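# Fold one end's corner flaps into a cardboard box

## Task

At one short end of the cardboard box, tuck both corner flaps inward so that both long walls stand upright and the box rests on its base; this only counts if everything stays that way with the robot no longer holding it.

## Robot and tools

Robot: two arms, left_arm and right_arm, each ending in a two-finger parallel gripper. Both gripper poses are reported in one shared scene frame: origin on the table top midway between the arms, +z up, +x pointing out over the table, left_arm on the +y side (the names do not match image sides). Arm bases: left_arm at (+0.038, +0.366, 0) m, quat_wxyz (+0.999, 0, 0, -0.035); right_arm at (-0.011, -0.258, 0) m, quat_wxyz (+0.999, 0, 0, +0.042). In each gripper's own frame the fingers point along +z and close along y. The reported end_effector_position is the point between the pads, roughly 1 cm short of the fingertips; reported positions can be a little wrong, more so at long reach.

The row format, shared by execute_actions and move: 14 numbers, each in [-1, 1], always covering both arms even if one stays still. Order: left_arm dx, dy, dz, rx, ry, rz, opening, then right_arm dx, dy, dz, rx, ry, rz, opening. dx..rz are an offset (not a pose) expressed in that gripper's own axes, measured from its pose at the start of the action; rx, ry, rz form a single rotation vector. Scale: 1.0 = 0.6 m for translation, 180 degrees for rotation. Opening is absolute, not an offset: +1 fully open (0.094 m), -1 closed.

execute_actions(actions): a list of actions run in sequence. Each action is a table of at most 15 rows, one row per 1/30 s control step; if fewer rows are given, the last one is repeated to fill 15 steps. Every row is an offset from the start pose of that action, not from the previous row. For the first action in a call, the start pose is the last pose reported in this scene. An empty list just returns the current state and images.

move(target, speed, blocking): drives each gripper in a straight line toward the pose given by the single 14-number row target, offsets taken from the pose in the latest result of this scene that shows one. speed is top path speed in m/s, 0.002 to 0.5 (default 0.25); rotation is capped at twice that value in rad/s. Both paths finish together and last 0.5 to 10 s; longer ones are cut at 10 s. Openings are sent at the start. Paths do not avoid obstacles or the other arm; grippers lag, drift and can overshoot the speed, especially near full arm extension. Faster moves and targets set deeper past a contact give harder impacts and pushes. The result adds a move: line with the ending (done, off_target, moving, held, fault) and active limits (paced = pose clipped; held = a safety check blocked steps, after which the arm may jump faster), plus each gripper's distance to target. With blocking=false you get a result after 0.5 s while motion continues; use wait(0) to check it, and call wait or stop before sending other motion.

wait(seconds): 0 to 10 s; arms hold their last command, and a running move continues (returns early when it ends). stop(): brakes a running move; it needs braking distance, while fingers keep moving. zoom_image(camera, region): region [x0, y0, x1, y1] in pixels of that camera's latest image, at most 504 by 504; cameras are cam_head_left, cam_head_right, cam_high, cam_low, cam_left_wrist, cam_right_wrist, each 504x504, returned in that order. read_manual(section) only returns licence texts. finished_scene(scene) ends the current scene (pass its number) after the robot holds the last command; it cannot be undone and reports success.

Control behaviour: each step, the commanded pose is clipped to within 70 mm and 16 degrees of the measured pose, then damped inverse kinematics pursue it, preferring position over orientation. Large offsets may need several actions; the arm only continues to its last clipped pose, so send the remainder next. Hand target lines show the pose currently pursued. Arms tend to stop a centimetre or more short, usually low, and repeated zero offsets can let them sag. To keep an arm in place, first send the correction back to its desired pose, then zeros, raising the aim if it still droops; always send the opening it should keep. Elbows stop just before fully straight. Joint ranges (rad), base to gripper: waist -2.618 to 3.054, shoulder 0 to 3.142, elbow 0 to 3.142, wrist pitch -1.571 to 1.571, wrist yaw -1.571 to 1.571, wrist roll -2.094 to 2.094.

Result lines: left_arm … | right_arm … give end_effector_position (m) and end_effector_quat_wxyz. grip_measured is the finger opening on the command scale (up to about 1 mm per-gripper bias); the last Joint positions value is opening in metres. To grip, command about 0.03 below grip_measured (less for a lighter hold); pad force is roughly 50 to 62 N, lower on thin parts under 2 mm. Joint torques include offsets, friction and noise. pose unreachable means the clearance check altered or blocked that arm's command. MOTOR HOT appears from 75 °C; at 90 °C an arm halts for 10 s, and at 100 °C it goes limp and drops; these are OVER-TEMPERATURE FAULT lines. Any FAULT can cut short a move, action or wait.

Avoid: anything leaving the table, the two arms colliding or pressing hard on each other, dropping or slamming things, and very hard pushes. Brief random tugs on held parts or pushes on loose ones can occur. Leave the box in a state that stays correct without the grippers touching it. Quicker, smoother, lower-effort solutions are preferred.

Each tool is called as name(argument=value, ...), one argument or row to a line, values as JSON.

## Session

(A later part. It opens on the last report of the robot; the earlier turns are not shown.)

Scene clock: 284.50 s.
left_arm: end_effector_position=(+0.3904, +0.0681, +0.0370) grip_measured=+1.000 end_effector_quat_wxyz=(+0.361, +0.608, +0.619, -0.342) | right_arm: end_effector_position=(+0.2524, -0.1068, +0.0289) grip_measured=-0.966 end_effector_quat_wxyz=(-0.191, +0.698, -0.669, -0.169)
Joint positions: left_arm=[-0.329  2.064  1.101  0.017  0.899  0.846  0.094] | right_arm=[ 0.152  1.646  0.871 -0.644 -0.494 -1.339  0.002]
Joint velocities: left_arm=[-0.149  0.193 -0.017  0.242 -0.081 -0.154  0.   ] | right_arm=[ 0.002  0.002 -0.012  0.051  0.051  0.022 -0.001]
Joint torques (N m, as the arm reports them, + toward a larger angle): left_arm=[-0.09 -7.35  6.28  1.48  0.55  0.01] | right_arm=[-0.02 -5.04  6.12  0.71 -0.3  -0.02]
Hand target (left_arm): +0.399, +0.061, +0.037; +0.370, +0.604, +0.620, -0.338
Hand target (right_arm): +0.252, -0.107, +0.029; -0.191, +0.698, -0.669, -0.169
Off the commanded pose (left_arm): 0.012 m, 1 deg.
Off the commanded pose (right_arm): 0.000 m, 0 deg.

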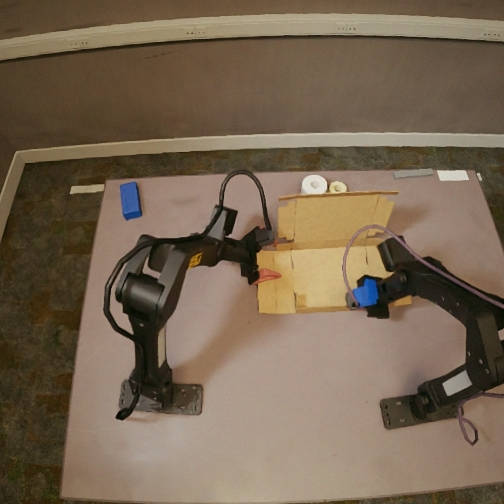

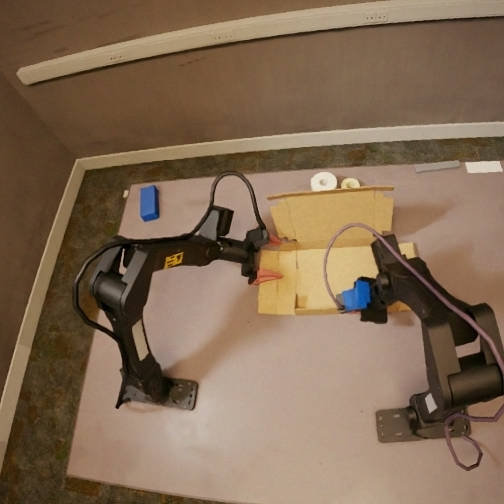

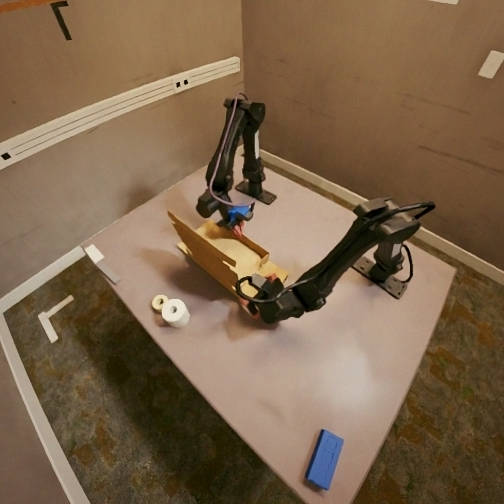

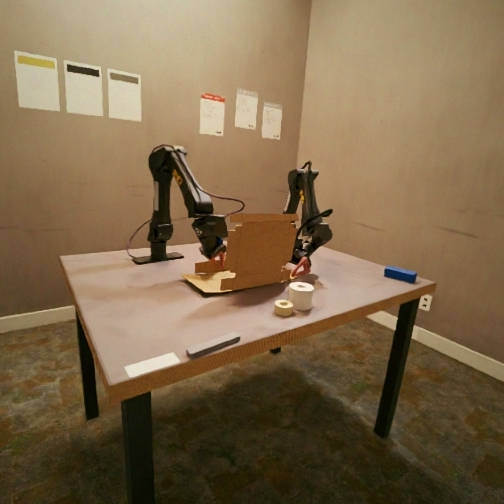

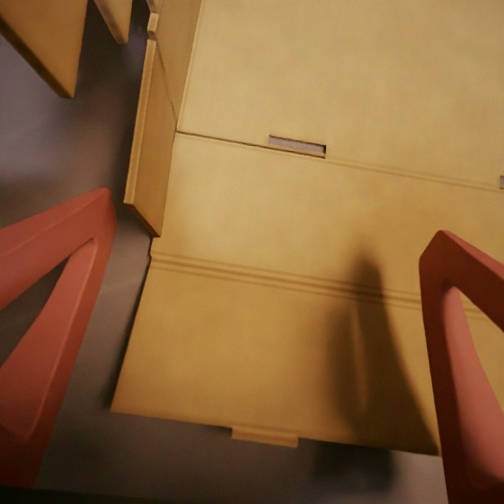

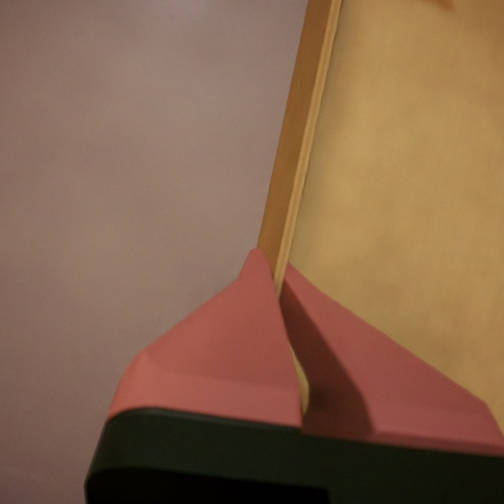

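execute_actions(
  actions=[],
)

Scene clock: 286.07 s.
left_arm: end_effector_position=(+0.3940, +0.0649, +0.0350) grip_measured=+1.000 end_effector_quat_wxyz=(+0.365, +0.603, +0.623, -0.339) | right_arm: end_effector_position=(+0.2524, -0.1068, +0.0289) grip_measured=-0.966 end_effector_quat_wxyz=(-0.191, +0.698, -0.669, -0.169)
Joint positions: left_arm=[-0.336  2.075  1.101  0.053  0.886  0.816  0.094] | right_arm=[ 0.152  1.646  0.871 -0.644 -0.494 -1.339  0.002]
Joint velocities: left_arm=[-0.012 -0.002 -0.002  0.007  0.095  0.022  0.   ] | right_arm=[ 0.017 -0.017 -0.012 -0.022 -0.066  0.051 -0.   ]
Joint torques (N m, as the arm reports them, + toward a larger angle): left_arm=[-0.23 -7.49  6.34  1.41  0.5  -0.04] | right_arm=[ 0.01 -5.05  6.17  0.73 -0.3  -0.01]
Hand target (left_arm): +0.399, +0.061, +0.037; +0.370, +0.604, +0.620, -0.338
Hand target (right_arm): +0.252, -0.107, +0.029; -0.191, +0.698, -0.669, -0.169
Off the commanded pose (left_arm): 0.008 m, 1 deg.
Off the commanded pose (right_arm): 0.000 m, 0 deg.

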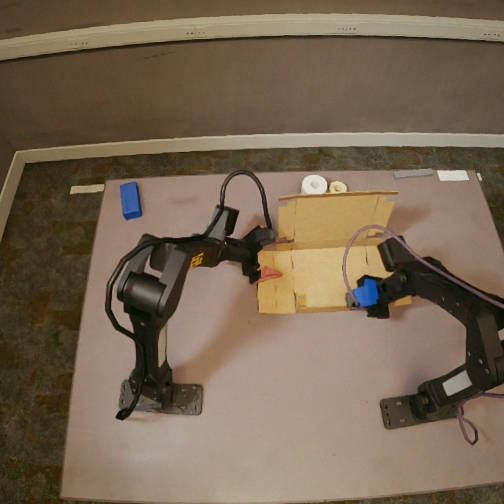

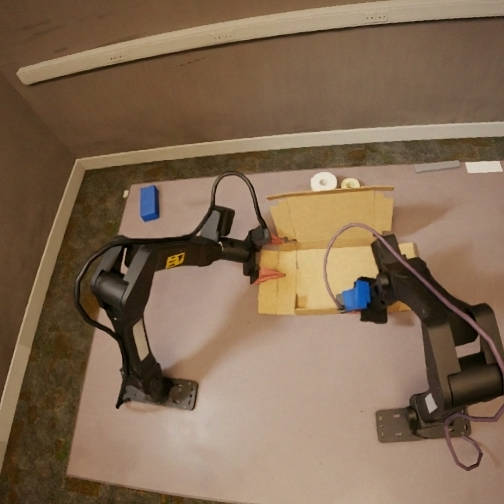

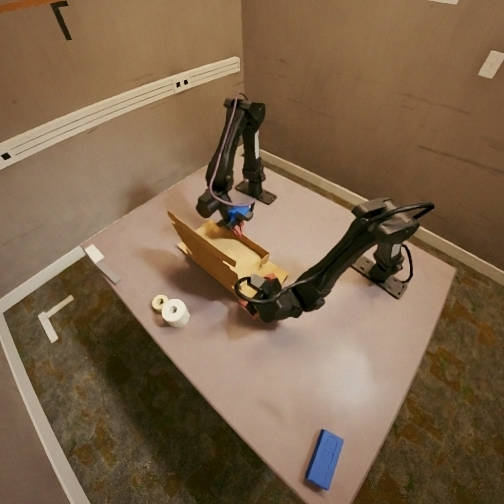

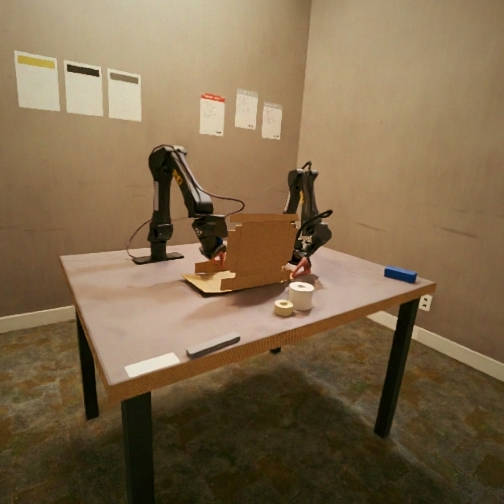

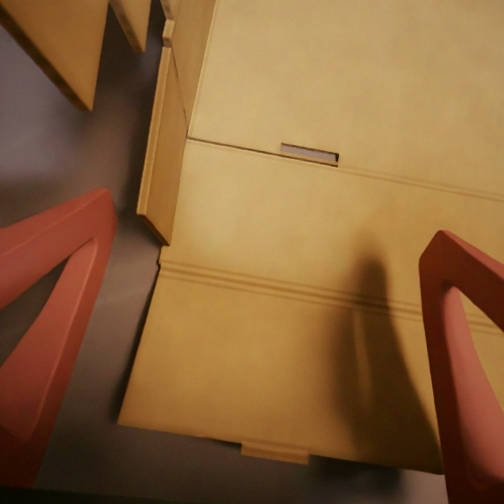

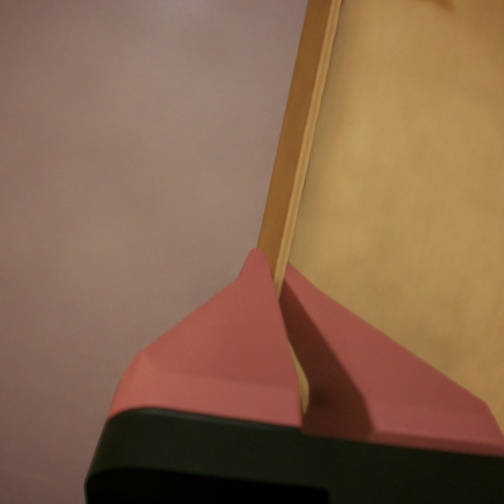

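zoom_image(
  camera="cam_low",
  region=[250, 220, 340, 300],
)

zoom_image(
  camera="cam_high",
  region=[200, 240, 310, 340],
)

Region (250, 220, 340, 300) of cam_low's 504x504 image, scaled by 5.600, with more detail than that image has.

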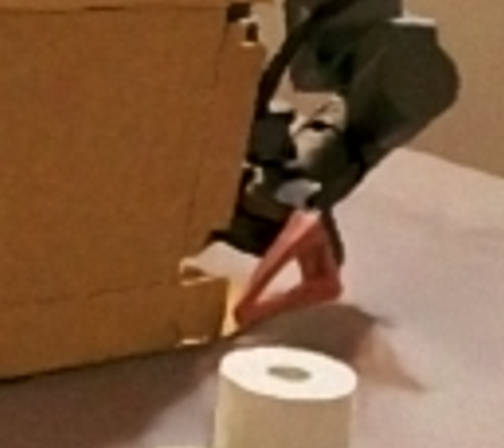

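Region (200, 240, 310, 340) of cam_high's 504x504 image, scaled by 4.582, with more detail than that image has; it fills the top 458 rows of this view, and the rest is white.

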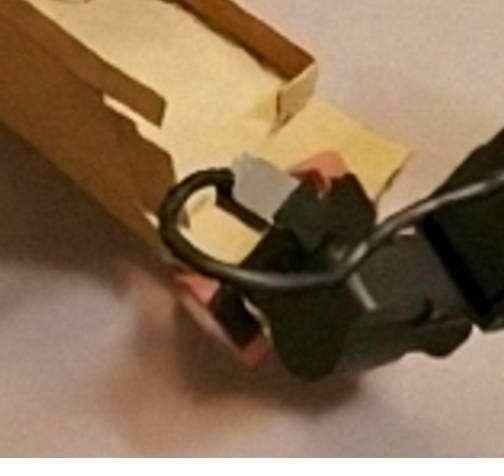

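execute_actions(
  actions=[
    [[-0.002,0,0.003,0,0,0,1,0,0,0,0,0,0,-1],[-0.004,0,0.006,0,0,0,1,0,0,0,0,0,0,-1],[-0.006,0,0.009,0,0,0,1,0,0,0,0,0,0,-1],[-0.008,0,0.011,0,0,0,1,0,0,0,0,0,0,-1],[-0.010,0,0.013,0,0,0,0.95,0,0,0,0,0,0,-1],[-0.011,-0.001,0.015,0,0,0,0.88,0,0,0,0,0,0,-1],[-0.012,-0.002,0.016,0,0,0,0.8,0,0,0,0,0,0,-1],[-0.013,-0.003,0.017,0,0,0,0.7,0,0,0,0,0,0,-1],[-0.014,-0.005,0.018,0,0,0,0.6,0,0,0,0,0,0,-1],[-0.015,-0.006,0.019,0,0,0,0.5,0,0,0,0,0,0,-1],[-0.0155,-0.008,0.020,0,0,0,0.4,0,0,0,0,0,0,-1],[-0.016,-0.009,0.021,0,0,0,0.3,0,0,0,0,0,0,-1],[-0.0165,-0.010,0.0215,0,0,0,0.2,0,0,0,0,0,0,-1],[-0.017,-0.011,0.022,0,0,0,0.1,0,0,0,0,0,0,-1],[-0.0171,-0.0111,0.0223,0,0,0,0.0,0,0,0,0,0,0,-1]],
  ],
)

Scene clock: 330.83 s.
left_arm: end_effector_position=(+0.3951, +0.0556, +0.0353) grip_measured=+0.057 end_effector_quat_wxyz=(+0.368, +0.600, +0.629, -0.330) | right_arm: end_effector_position=(+0.2524, -0.1067, +0.0290) grip_measured=-0.966 end_effector_quat_wxyz=(-0.191, +0.699, -0.669, -0.169)
Joint positions: left_arm=[-0.363  2.075  1.101  0.09   0.849  0.773  0.05 ] | right_arm=[ 0.152  1.646  0.871 -0.644 -0.495 -1.34   0.002]
Joint velocities: left_arm=[-0.017  0.002 -0.002  0.081 -0.066 -0.066 -0.111] | right_arm=[-0.012  0.012 -0.002  0.022 -0.11  -0.037 -0.001]
Joint torques (N m, as the arm reports them, + toward a larger angle): left_arm=[-1.45 -8.36  4.58  1.39  0.77  0.04] | right_arm=[ 0.03 -5.17  6.17  0.68 -0.26  0.01]
Hand target (left_arm): +0.388, +0.048, +0.037; +0.365, +0.603, +0.623, -0.339
Hand target (right_arm): +0.252, -0.107, +0.029; -0.191, +0.698, -0.669, -0.169
Off the commanded pose (left_arm): 0.011 m, 1 deg.
Off the commanded pose (right_arm): 0.000 m, 0 deg.

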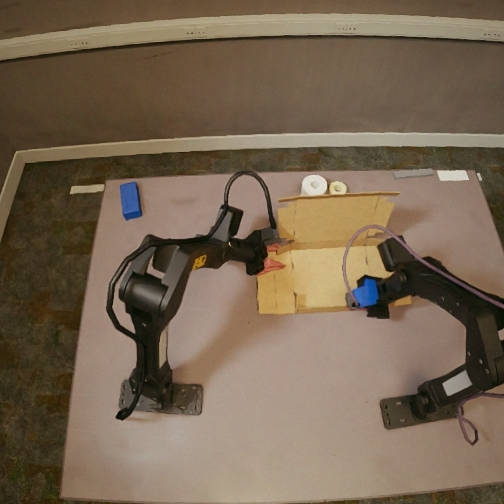

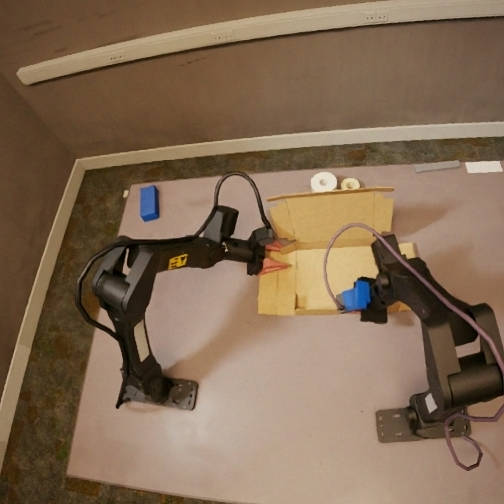

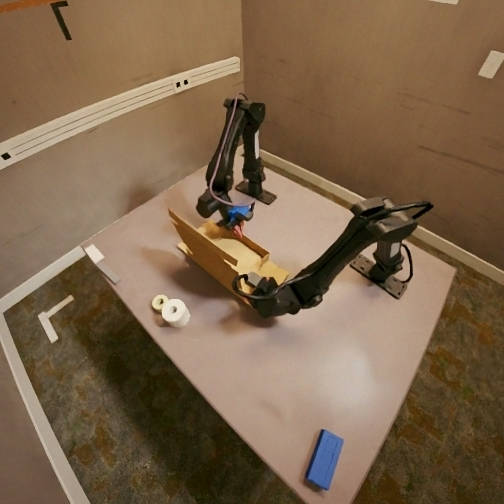

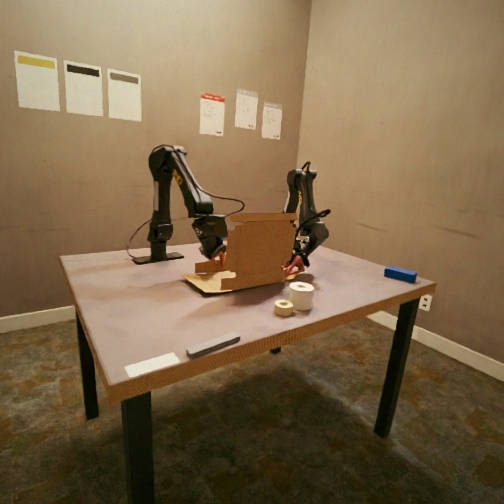

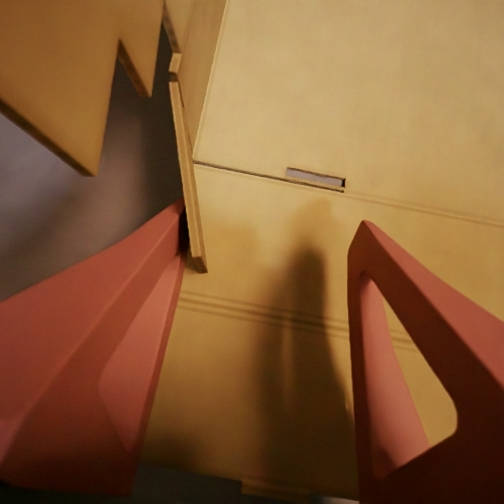

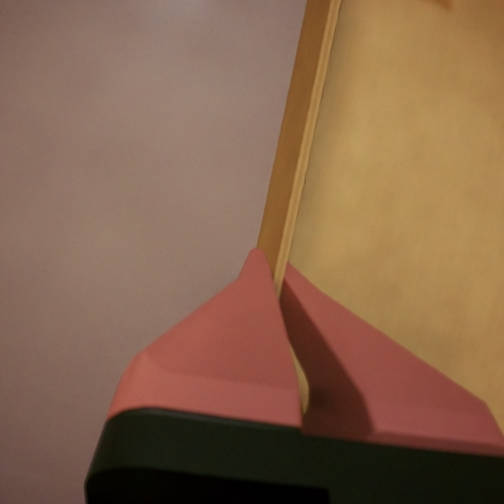

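execute_actions(
  actions=[],
)

Scene clock: 334.40 s.
left_arm: end_effector_position=(+0.3966, +0.0555, +0.0350) grip_measured=+0.003 end_effector_quat_wxyz=(+0.368, +0.598, +0.632, -0.328) | right_arm: end_effector_position=(+0.2524, -0.1067, +0.0290) grip_measured=-0.966 end_effector_quat_wxyz=(-0.191, +0.699, -0.668, -0.169)
Joint positions: left_arm=[-0.364  2.075  1.101  0.095  0.84   0.762  0.047] | right_arm=[ 0.152  1.646  0.871 -0.644 -0.495 -1.34   0.002]
Joint velocities: left_arm=[ 0.002 -0.007  0.002  0.022 -0.095 -0.095  0.   ] | right_arm=[-0.002 -0.017  0.027 -0.051 -0.037 -0.037 -0.   ]
Joint torques (N m, as the arm reports them, + toward a larger angle): left_arm=[-1.48 -8.47  4.55  1.42  0.66  0.  ] | right_arm=[ 0.05 -5.02  6.14  0.7  -0.3  -0.03]
Hand target (left_arm): +0.388, +0.048, +0.037; +0.365, +0.603, +0.623, -0.339
Hand target (right_arm): +0.252, -0.107, +0.029; -0.191, +0.698, -0.669, -0.169
Off the commanded pose (left_arm): 0.012 m, 2 deg.
Off the commanded pose (right_arm): 0.000 m, 0 deg.

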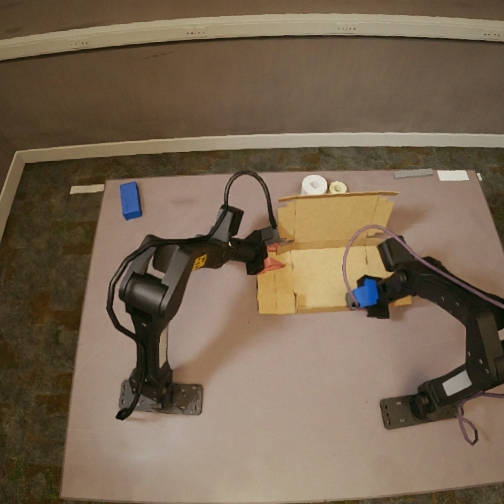

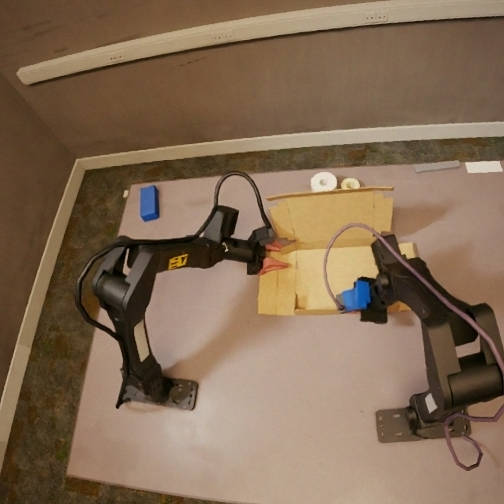

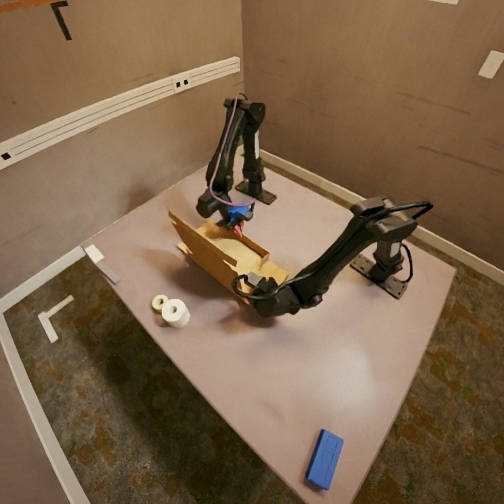

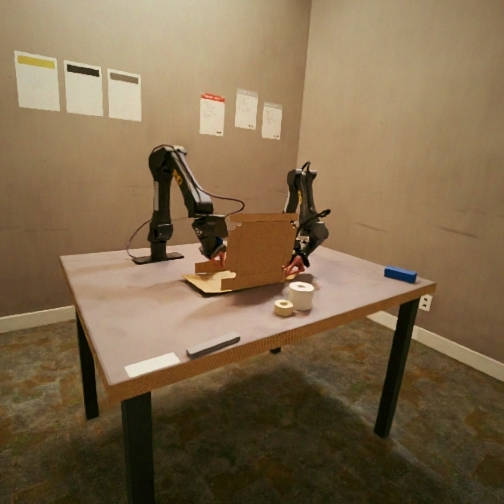

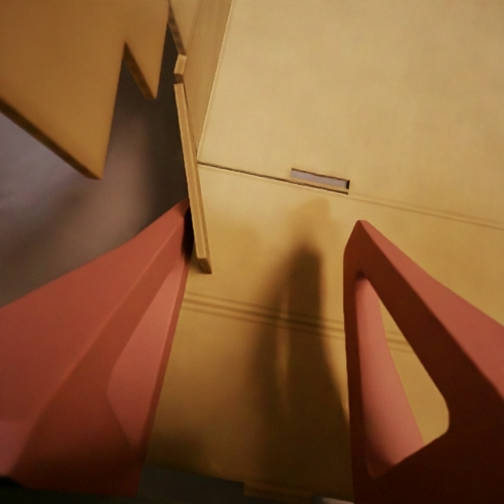

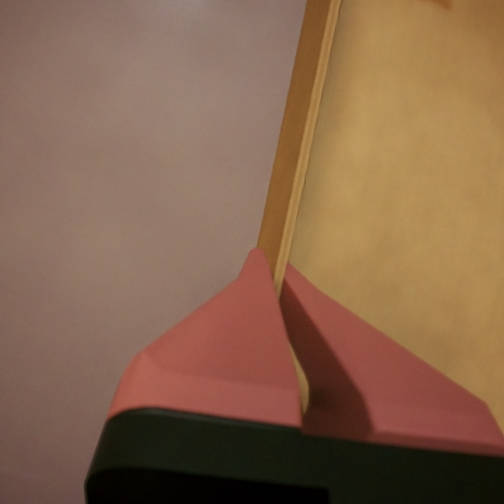

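execute_actions(
  actions=[
    [[-0.008,-0.015,0.009,0,0,0,0.0,0,0,0,0,0,0,-1],[-0.0085,-0.017,0.0095,0,0,0,-0.01,0,0,0,0,0,0,-1],[-0.009,-0.019,0.010,0,0,0,-0.03,0,0,0,0,0,0,-1],[-0.0095,-0.021,0.011,0,0,0,-0.05,0,0,0,0,0,0,-1],[-0.010,-0.023,0.012,0,0,0,-0.07,0,0,0,0,0,0,-1],[-0.011,-0.025,0.013,0,0,0,-0.09,0,0,0,0,0,0,-1],[-0.012,-0.027,0.014,0,0,0,-0.11,0,0,0,0,0,0,-1],[-0.013,-0.028,0.015,0,0,0,-0.13,0,0,0,0,0,0,-1],[-0.014,-0.029,0.0165,0,0,0,-0.15,0,0,0,0,0,0,-1],[-0.015,-0.030,0.018,0,0,0,-0.17,0,0,0,0,0,0,-1],[-0.016,-0.031,0.019,0,0,0,-0.18,0,0,0,0,0,0,-1],[-0.0165,-0.0315,0.020,0,0,0,-0.19,0,0,0,0,0,0,-1],[-0.017,-0.032,0.021,0,0,0,-0.2,0,0,0,0,0,0,-1],[-0.0175,-0.032,0.0215,0,0,0,-0.2,0,0,0,0,0,0,-1],[-0.018,-0.032,0.022,0,0,0,-0.2,0,0,0,0,0,0,-1]],
  ],
)

Scene clock: 353.43 s.
left_arm: end_effector_position=(+0.3942, +0.0442, +0.0349) grip_measured=-0.197 end_effector_quat_wxyz=(+0.375, +0.593, +0.639, -0.315) | right_arm: end_effector_position=(+0.2524, -0.1067, +0.0290) grip_measured=-0.966 end_effector_quat_wxyz=(-0.191, +0.699, -0.668, -0.169)
Joint positions: left_arm=[-0.403  2.066  1.078  0.161  0.785  0.705  0.038] | right_arm=[ 0.152  1.646  0.871 -0.644 -0.495 -1.341  0.002]
Joint velocities: left_arm=[-0.066 -0.007 -0.012  0.007 -0.037 -0.066 -0.002] | right_arm=[-0.007 -0.012 -0.007  0.007  0.022  0.037 -0.   ]
Joint torques (N m, as the arm reports them, + toward a larger angle): left_arm=[-1.83 -9.55  2.7   1.52  0.67  0.02] | right_arm=[-0.01 -5.07  6.11  0.72 -0.28 -0.02]
Hand target (left_arm): +0.379, +0.037, +0.037; +0.367, +0.598, +0.632, -0.329
Hand target (right_arm): +0.252, -0.107, +0.029; -0.191, +0.699, -0.668, -0.169
Off the commanded pose (left_arm): 0.017 m, 2 deg.
Off the commanded pose (right_arm): 0.000 m, 0 deg.

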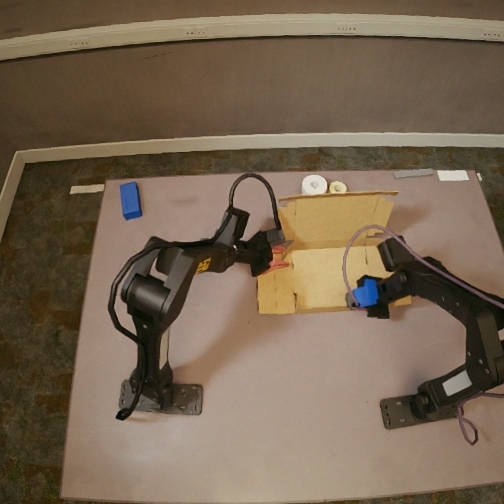

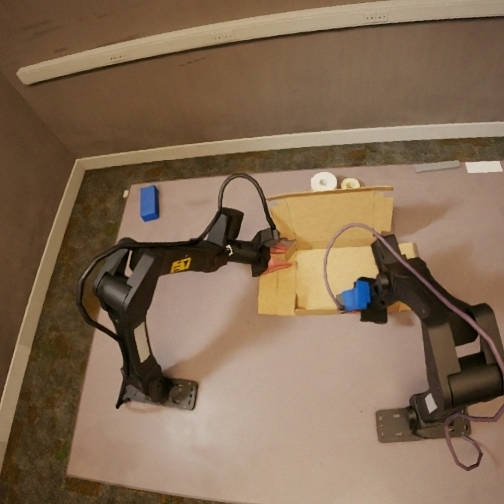

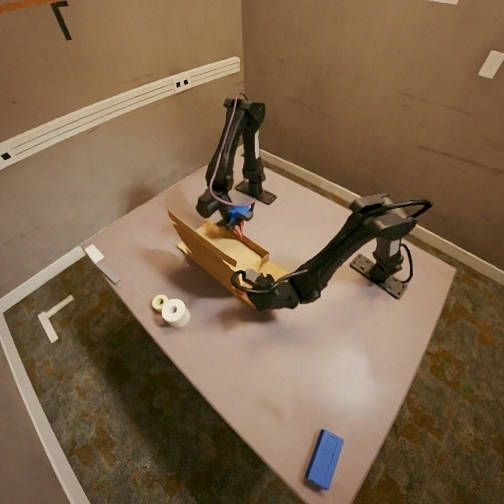

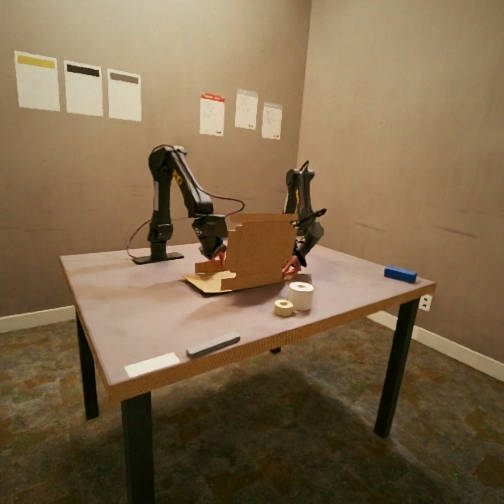

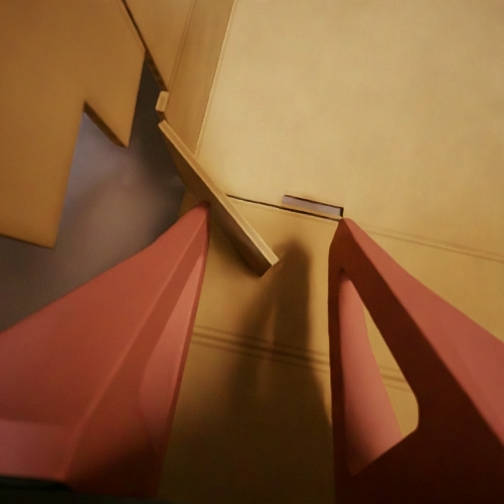

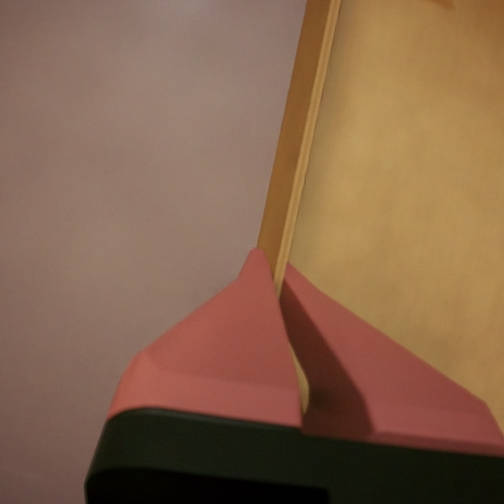

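execute_actions(
  actions=[],
)

Scene clock: 355.33 s.
left_arm: end_effector_position=(+0.3937, +0.0430, +0.0350) grip_measured=-0.197 end_effector_quat_wxyz=(+0.374, +0.591, +0.641, -0.316) | right_arm: end_effector_position=(+0.2524, -0.1067, +0.0290) grip_measured=-0.966 end_effector_quat_wxyz=(-0.191, +0.699, -0.668, -0.169)
Joint positions: left_arm=[-0.406  2.066  1.078  0.163  0.783  0.695  0.038] | right_arm=[ 0.152  1.646  0.871 -0.644 -0.495 -1.34   0.002]
Joint velocities: left_arm=[-0.002  0.037  0.017 -0.007  0.007 -0.007 -0.001] | right_arm=[-0.017 -0.027 -0.017 -0.007  0.007  0.007  0.001]
Joint torques (N m, as the arm reports them, + toward a larger angle): left_arm=[-1.7  -9.58  2.83  1.5   0.65 -0.03] | right_arm=[-0.11 -5.02  6.16  0.71 -0.29 -0.03]
Hand target (left_arm): +0.379, +0.037, +0.037; +0.368, +0.598, +0.632, -0.329
Hand target (right_arm): +0.252, -0.107, +0.029; -0.191, +0.699, -0.668, -0.169
Off the commanded pose (left_arm): 0.016 m, 2 deg.
Off the commanded pose (right_arm): 0.000 m, 0 deg.

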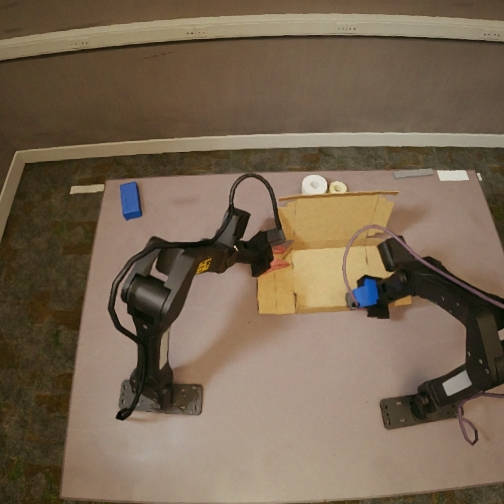

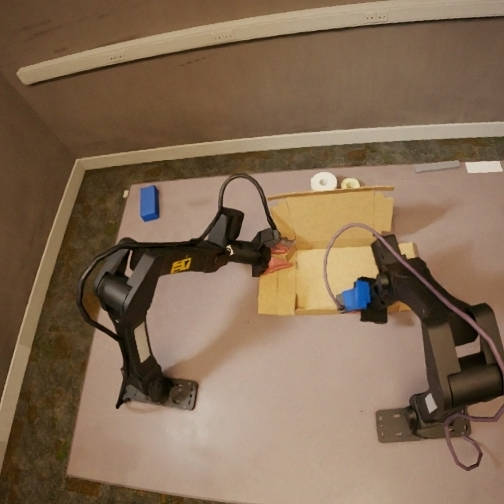

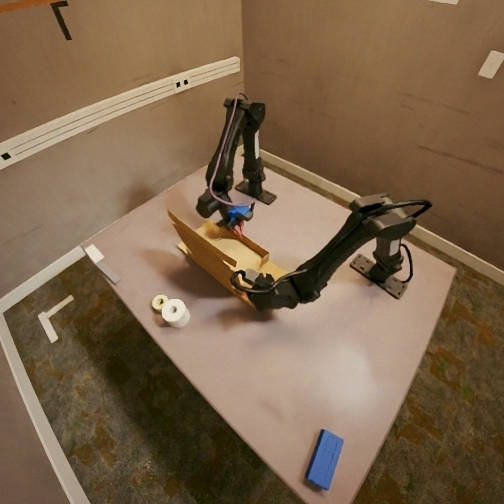

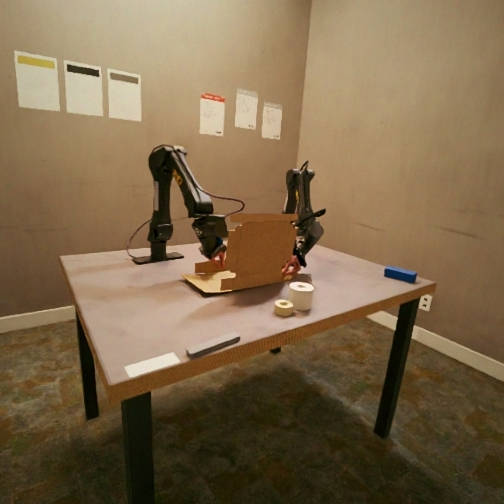

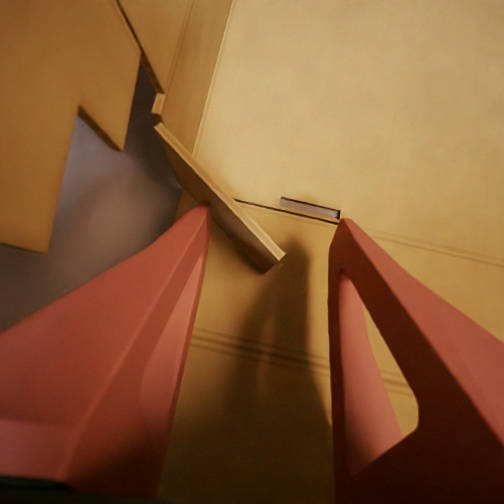

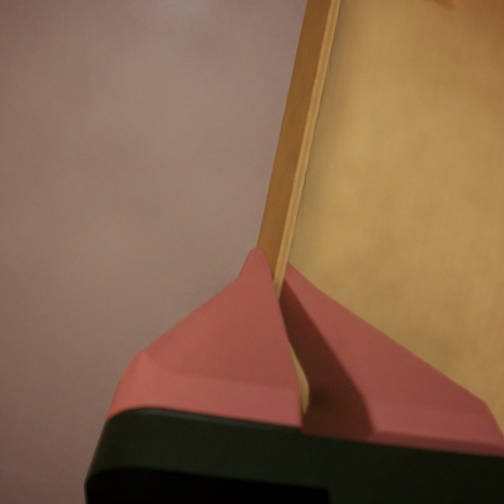

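execute_actions(
  actions=[
    [[-0.0078,-0.027,0.0045,0.011,-0.003,0.002,-0.2,0,0,0,0,0,0,-1],[-0.0082,-0.029,0.005,0.011,-0.003,0.002,-0.21,0,0,0,0,0,0,-1],[-0.0088,-0.031,0.006,0.011,-0.003,0.002,-0.22,0,0,0,0,0,0,-1],[-0.0095,-0.033,0.007,0.011,-0.003,0.002,-0.23,0,0,0,0,0,0,-1],[-0.0103,-0.035,0.0082,0.011,-0.003,0.002,-0.24,0,0,0,0,0,0,-1],[-0.0112,-0.0365,0.0095,0.011,-0.003,0.002,-0.25,0,0,0,0,0,0,-1],[-0.0121,-0.0375,0.011,0.011,-0.003,0.002,-0.26,0,0,0,0,0,0,-1],[-0.013,-0.0385,0.0125,0.011,-0.003,0.002,-0.27,0,0,0,0,0,0,-1],[-0.014,-0.039,0.014,0.011,-0.003,0.002,-0.28,0,0,0,0,0,0,-1],[-0.015,-0.0395,0.0155,0.011,-0.003,0.002,-0.29,0,0,0,0,0,0,-1],[-0.0158,-0.040,0.0168,0.011,-0.003,0.002,-0.3,0,0,0,0,0,0,-1],[-0.0165,-0.0402,0.018,0.011,-0.003,0.002,-0.3,0,0,0,0,0,0,-1],[-0.0171,-0.0404,0.0188,0.011,-0.003,0.002,-0.3,0,0,0,0,0,0,-1],[-0.0175,-0.0405,0.0194,0.011,-0.003,0.002,-0.3,0,0,0,0,0,0,-1],[-0.0177,-0.0405,0.0197,0.011,-0.003,0.002,-0.3,0,0,0,0,0,0,-1]],
  ],
)

Scene clock: 389.13 s.
left_arm: end_effector_position=(+0.3817, +0.0302, +0.0334) grip_measured=-0.297 end_effector_quat_wxyz=(+0.368, +0.594, +0.639, -0.321) | right_arm: end_effector_position=(+0.2524, -0.1067, +0.0290) grip_measured=-0.966 end_effector_quat_wxyz=(-0.191, +0.699, -0.668, -0.169)
Joint positions: left_arm=[-0.448  2.063  1.064  0.186  0.765  0.664  0.033] | right_arm=[ 0.152  1.646  0.871 -0.644 -0.495 -1.34   0.002]
Joint velocities: left_arm=[-0.061  0.007  0.002  0.037  0.066 -0.037 -0.001] | right_arm=[-0.007  0.007 -0.022 -0.007 -0.022  0.022  0.   ]
Joint torques (N m, as the arm reports them, + toward a larger angle): left_arm=[-1.13 -9.34  3.14  1.6   0.53 -0.05] | right_arm=[ 0.02 -5.08  6.15  0.74 -0.33 -0.02]
Hand target (left_arm): +0.371, +0.025, +0.037; +0.367, +0.598, +0.632, -0.330
Hand target (right_arm): +0.252, -0.107, +0.029; -0.191, +0.699, -0.668, -0.169
Off the commanded pose (left_arm): 0.013 m, 1 deg.
Off the commanded pose (right_arm): 0.000 m, 0 deg.

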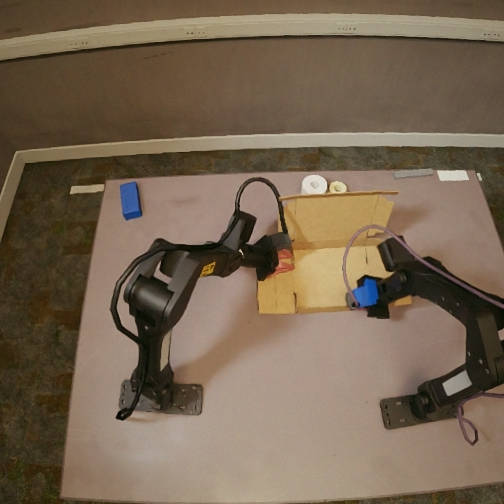

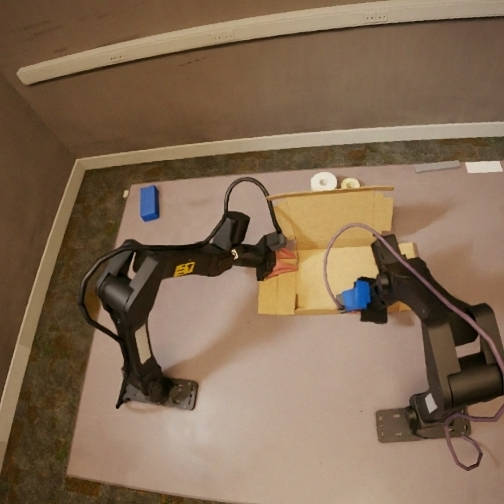

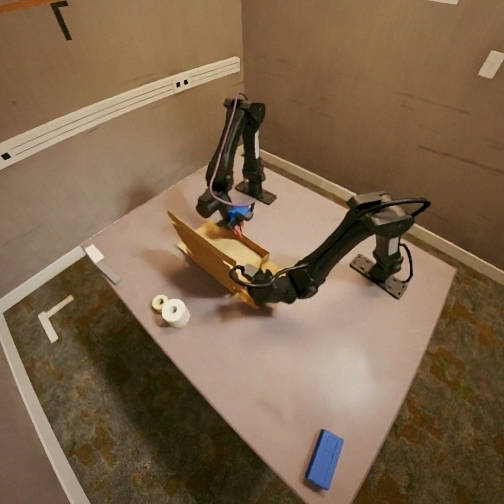

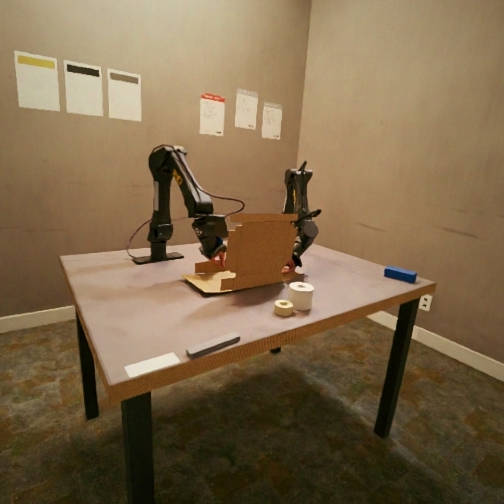

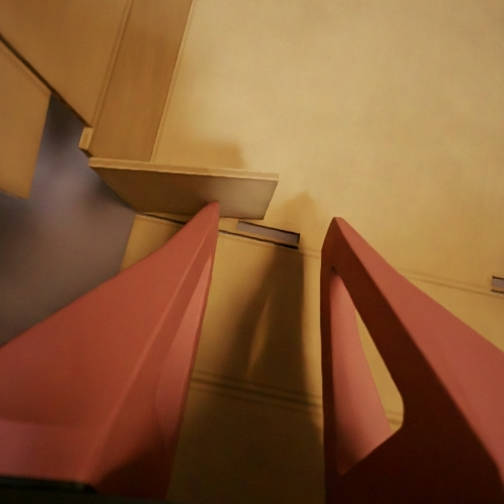

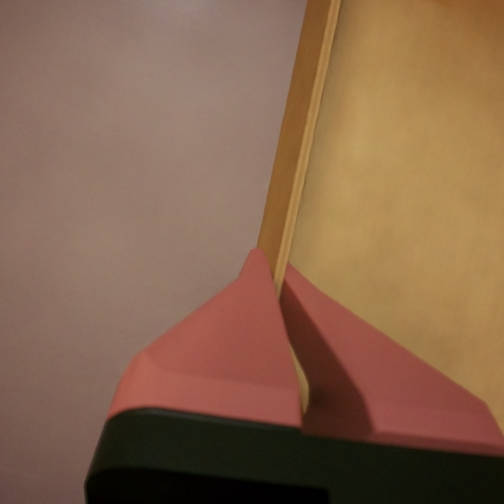

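execute_actions(
  actions=[
    [[0,-0.005,-0.002,0,0,0,-0.3,0,0,0,0,0,0,-1],[0,-0.005,-0.006,0,0,0,-0.3,0,0,0,0,0,0,-1],[0,-0.005,-0.012,0,0,0,-0.3,0,0,0,0,0,0,-1],[0,-0.005,-0.020,0,0,0,-0.3,0,0,0,0,0,0,-1],[0,-0.005,-0.029,0,0,0,-0.3,0,0,0,0,0,0,-1],[0,-0.005,-0.039,0,0,0,-0.3,0,0,0,0,0,0,-1],[0,-0.005,-0.049,0,0,0,-0.3,0,0,0,0,0,0,-1],[0,-0.005,-0.059,0,0,0,-0.3,0,0,0,0,0,0,-1],[0,-0.005,-0.069,0,0,0,-0.3,0,0,0,0,0,0,-1],[0,-0.005,-0.078,0,0,0,-0.3,0,0,0,0,0,0,-1],[0,-0.005,-0.086,0,0,0,-0.3,0,0,0,0,0,0,-1],[0,-0.005,-0.092,0,0,0,-0.3,0,0,0,0,0,0,-1],[0,-0.005,-0.097,0,0,0,-0.3,0,0,0,0,0,0,-1],[0,-0.005,-0.099,0,0,0,-0.3,0,0,0,0,0,0,-1],[0,-0.005,-0.100,0,0,0,-0.3,0,0,0,0,0,0,-1]],
  ],
)

Scene clock: 396.73 s.
left_arm: end_effector_position=(+0.3922, +0.0701, +0.0722) grip_measured=-0.297 end_effector_quat_wxyz=(+0.397, +0.589, +0.635, -0.304) | right_arm: end_effector_position=(+0.2524, -0.1066, +0.0290) grip_measured=-0.966 end_effector_quat_wxyz=(-0.191, +0.698, -0.669, -0.169)
Joint positions: left_arm=[-0.347  1.919  1.02   0.091  0.806  0.742  0.033] | right_arm=[ 0.152  1.646  0.871 -0.643 -0.495 -1.34   0.002]
Joint velocities: left_arm=[ 0.193 -0.222  0.002 -0.3    0.081  0.168 -0.001] | right_arm=[ 0.002  0.051 -0.007 -0.066  0.022  0.022 -0.   ]
Joint torques (N m, as the arm reports them, + toward a larger angle): left_arm=[ 0.13 -8.16  3.    1.18  0.55  0.06] | right_arm=[ 0.   -5.04  6.13  0.72 -0.3  -0.03]
Hand target (left_arm): +0.375, +0.079, +0.066; +0.371, +0.593, +0.639, -0.320
Hand target (right_arm): +0.252, -0.107, +0.029; -0.191, +0.698, -0.669, -0.169
Off the commanded pose (left_arm): 0.023 m, 4 deg.
Off the commanded pose (right_arm): 0.000 m, 0 deg.

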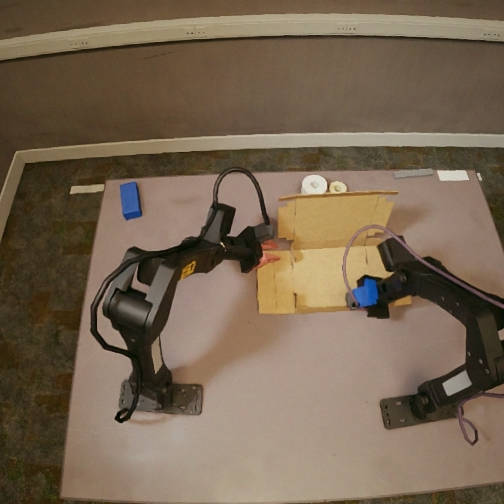

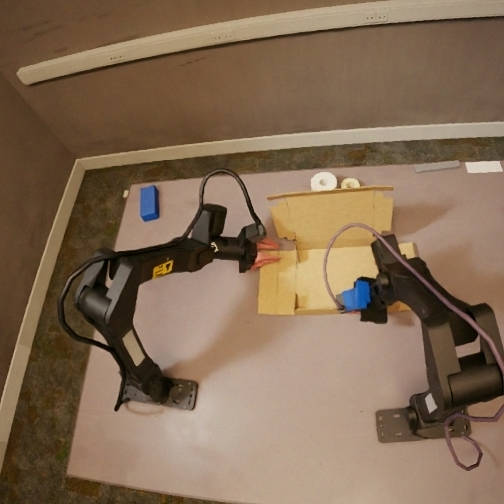

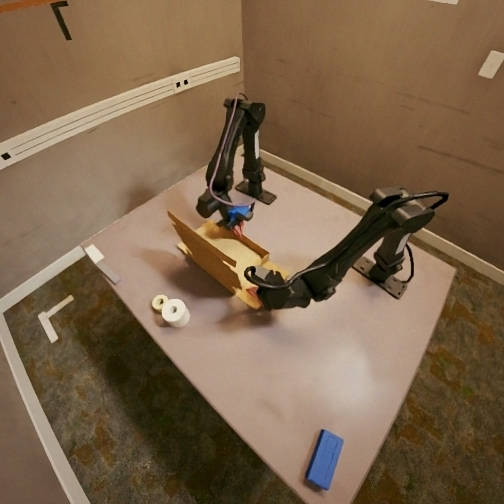

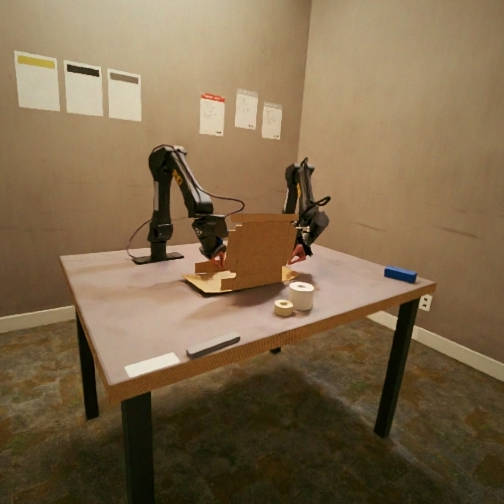

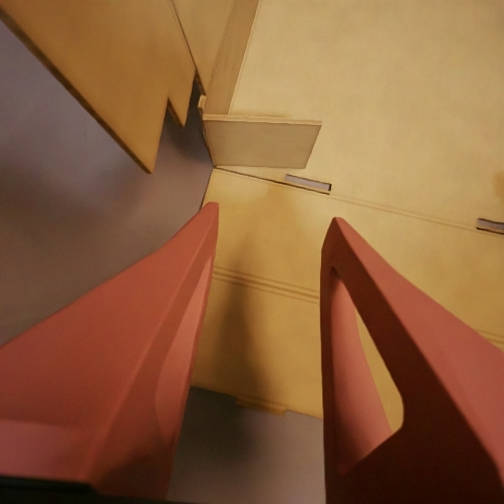

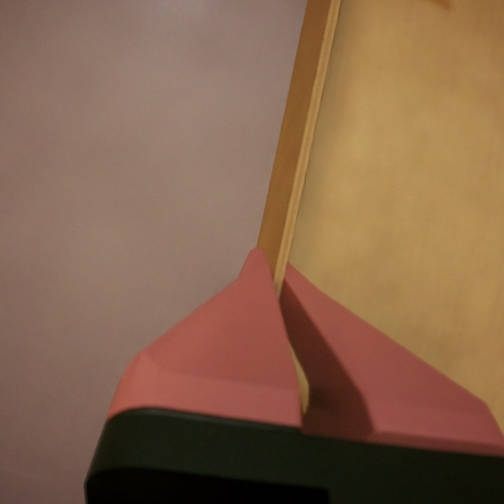

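zoom_image(
  camera="cam_head_right",
  region=[250, 230, 350, 330],
)

zoom_image(
  camera="cam_head_left",
  region=[250, 230, 350, 330],
)

zoom_image(
  camera="cam_left_wrist",
  region=[150, 60, 400, 260],
)

Region (250, 230, 350, 330) of cam_head_right's 504x504 image, scaled by 5.040, with more detail than that image has.

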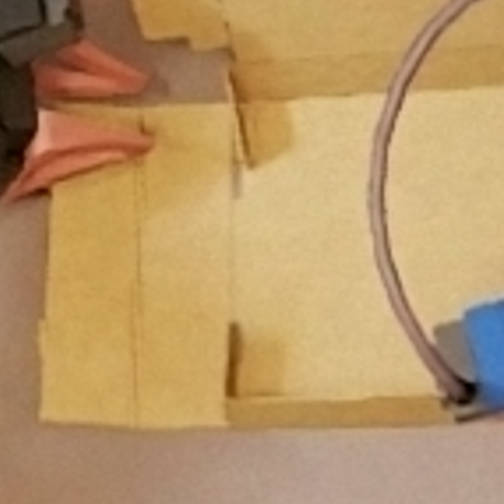

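Region (250, 230, 350, 330) of cam_head_left's 504x504 image, scaled by 5.040, with more detail than that image has.

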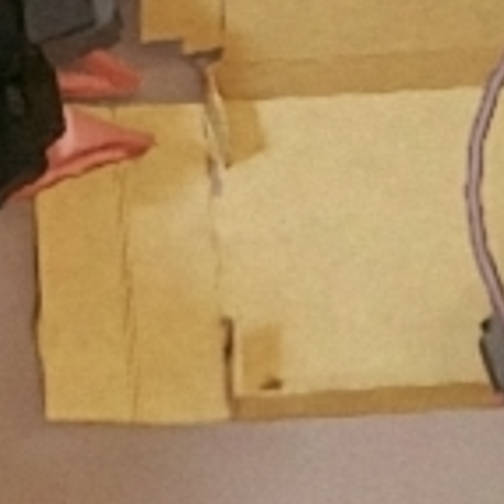

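Region (150, 60, 400, 260) of cam_left_wrist's 504x504 image, scaled by 2.016, with more detail than that image has; it fills the top 403 rows of this view, and the rest is white.

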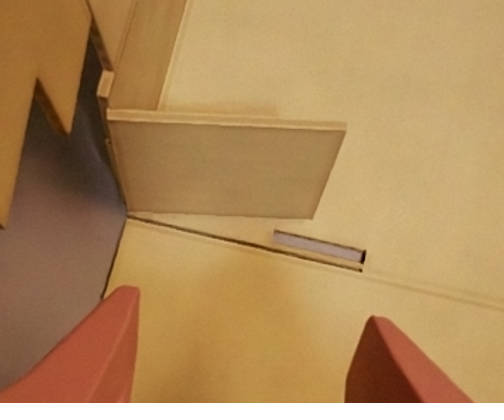

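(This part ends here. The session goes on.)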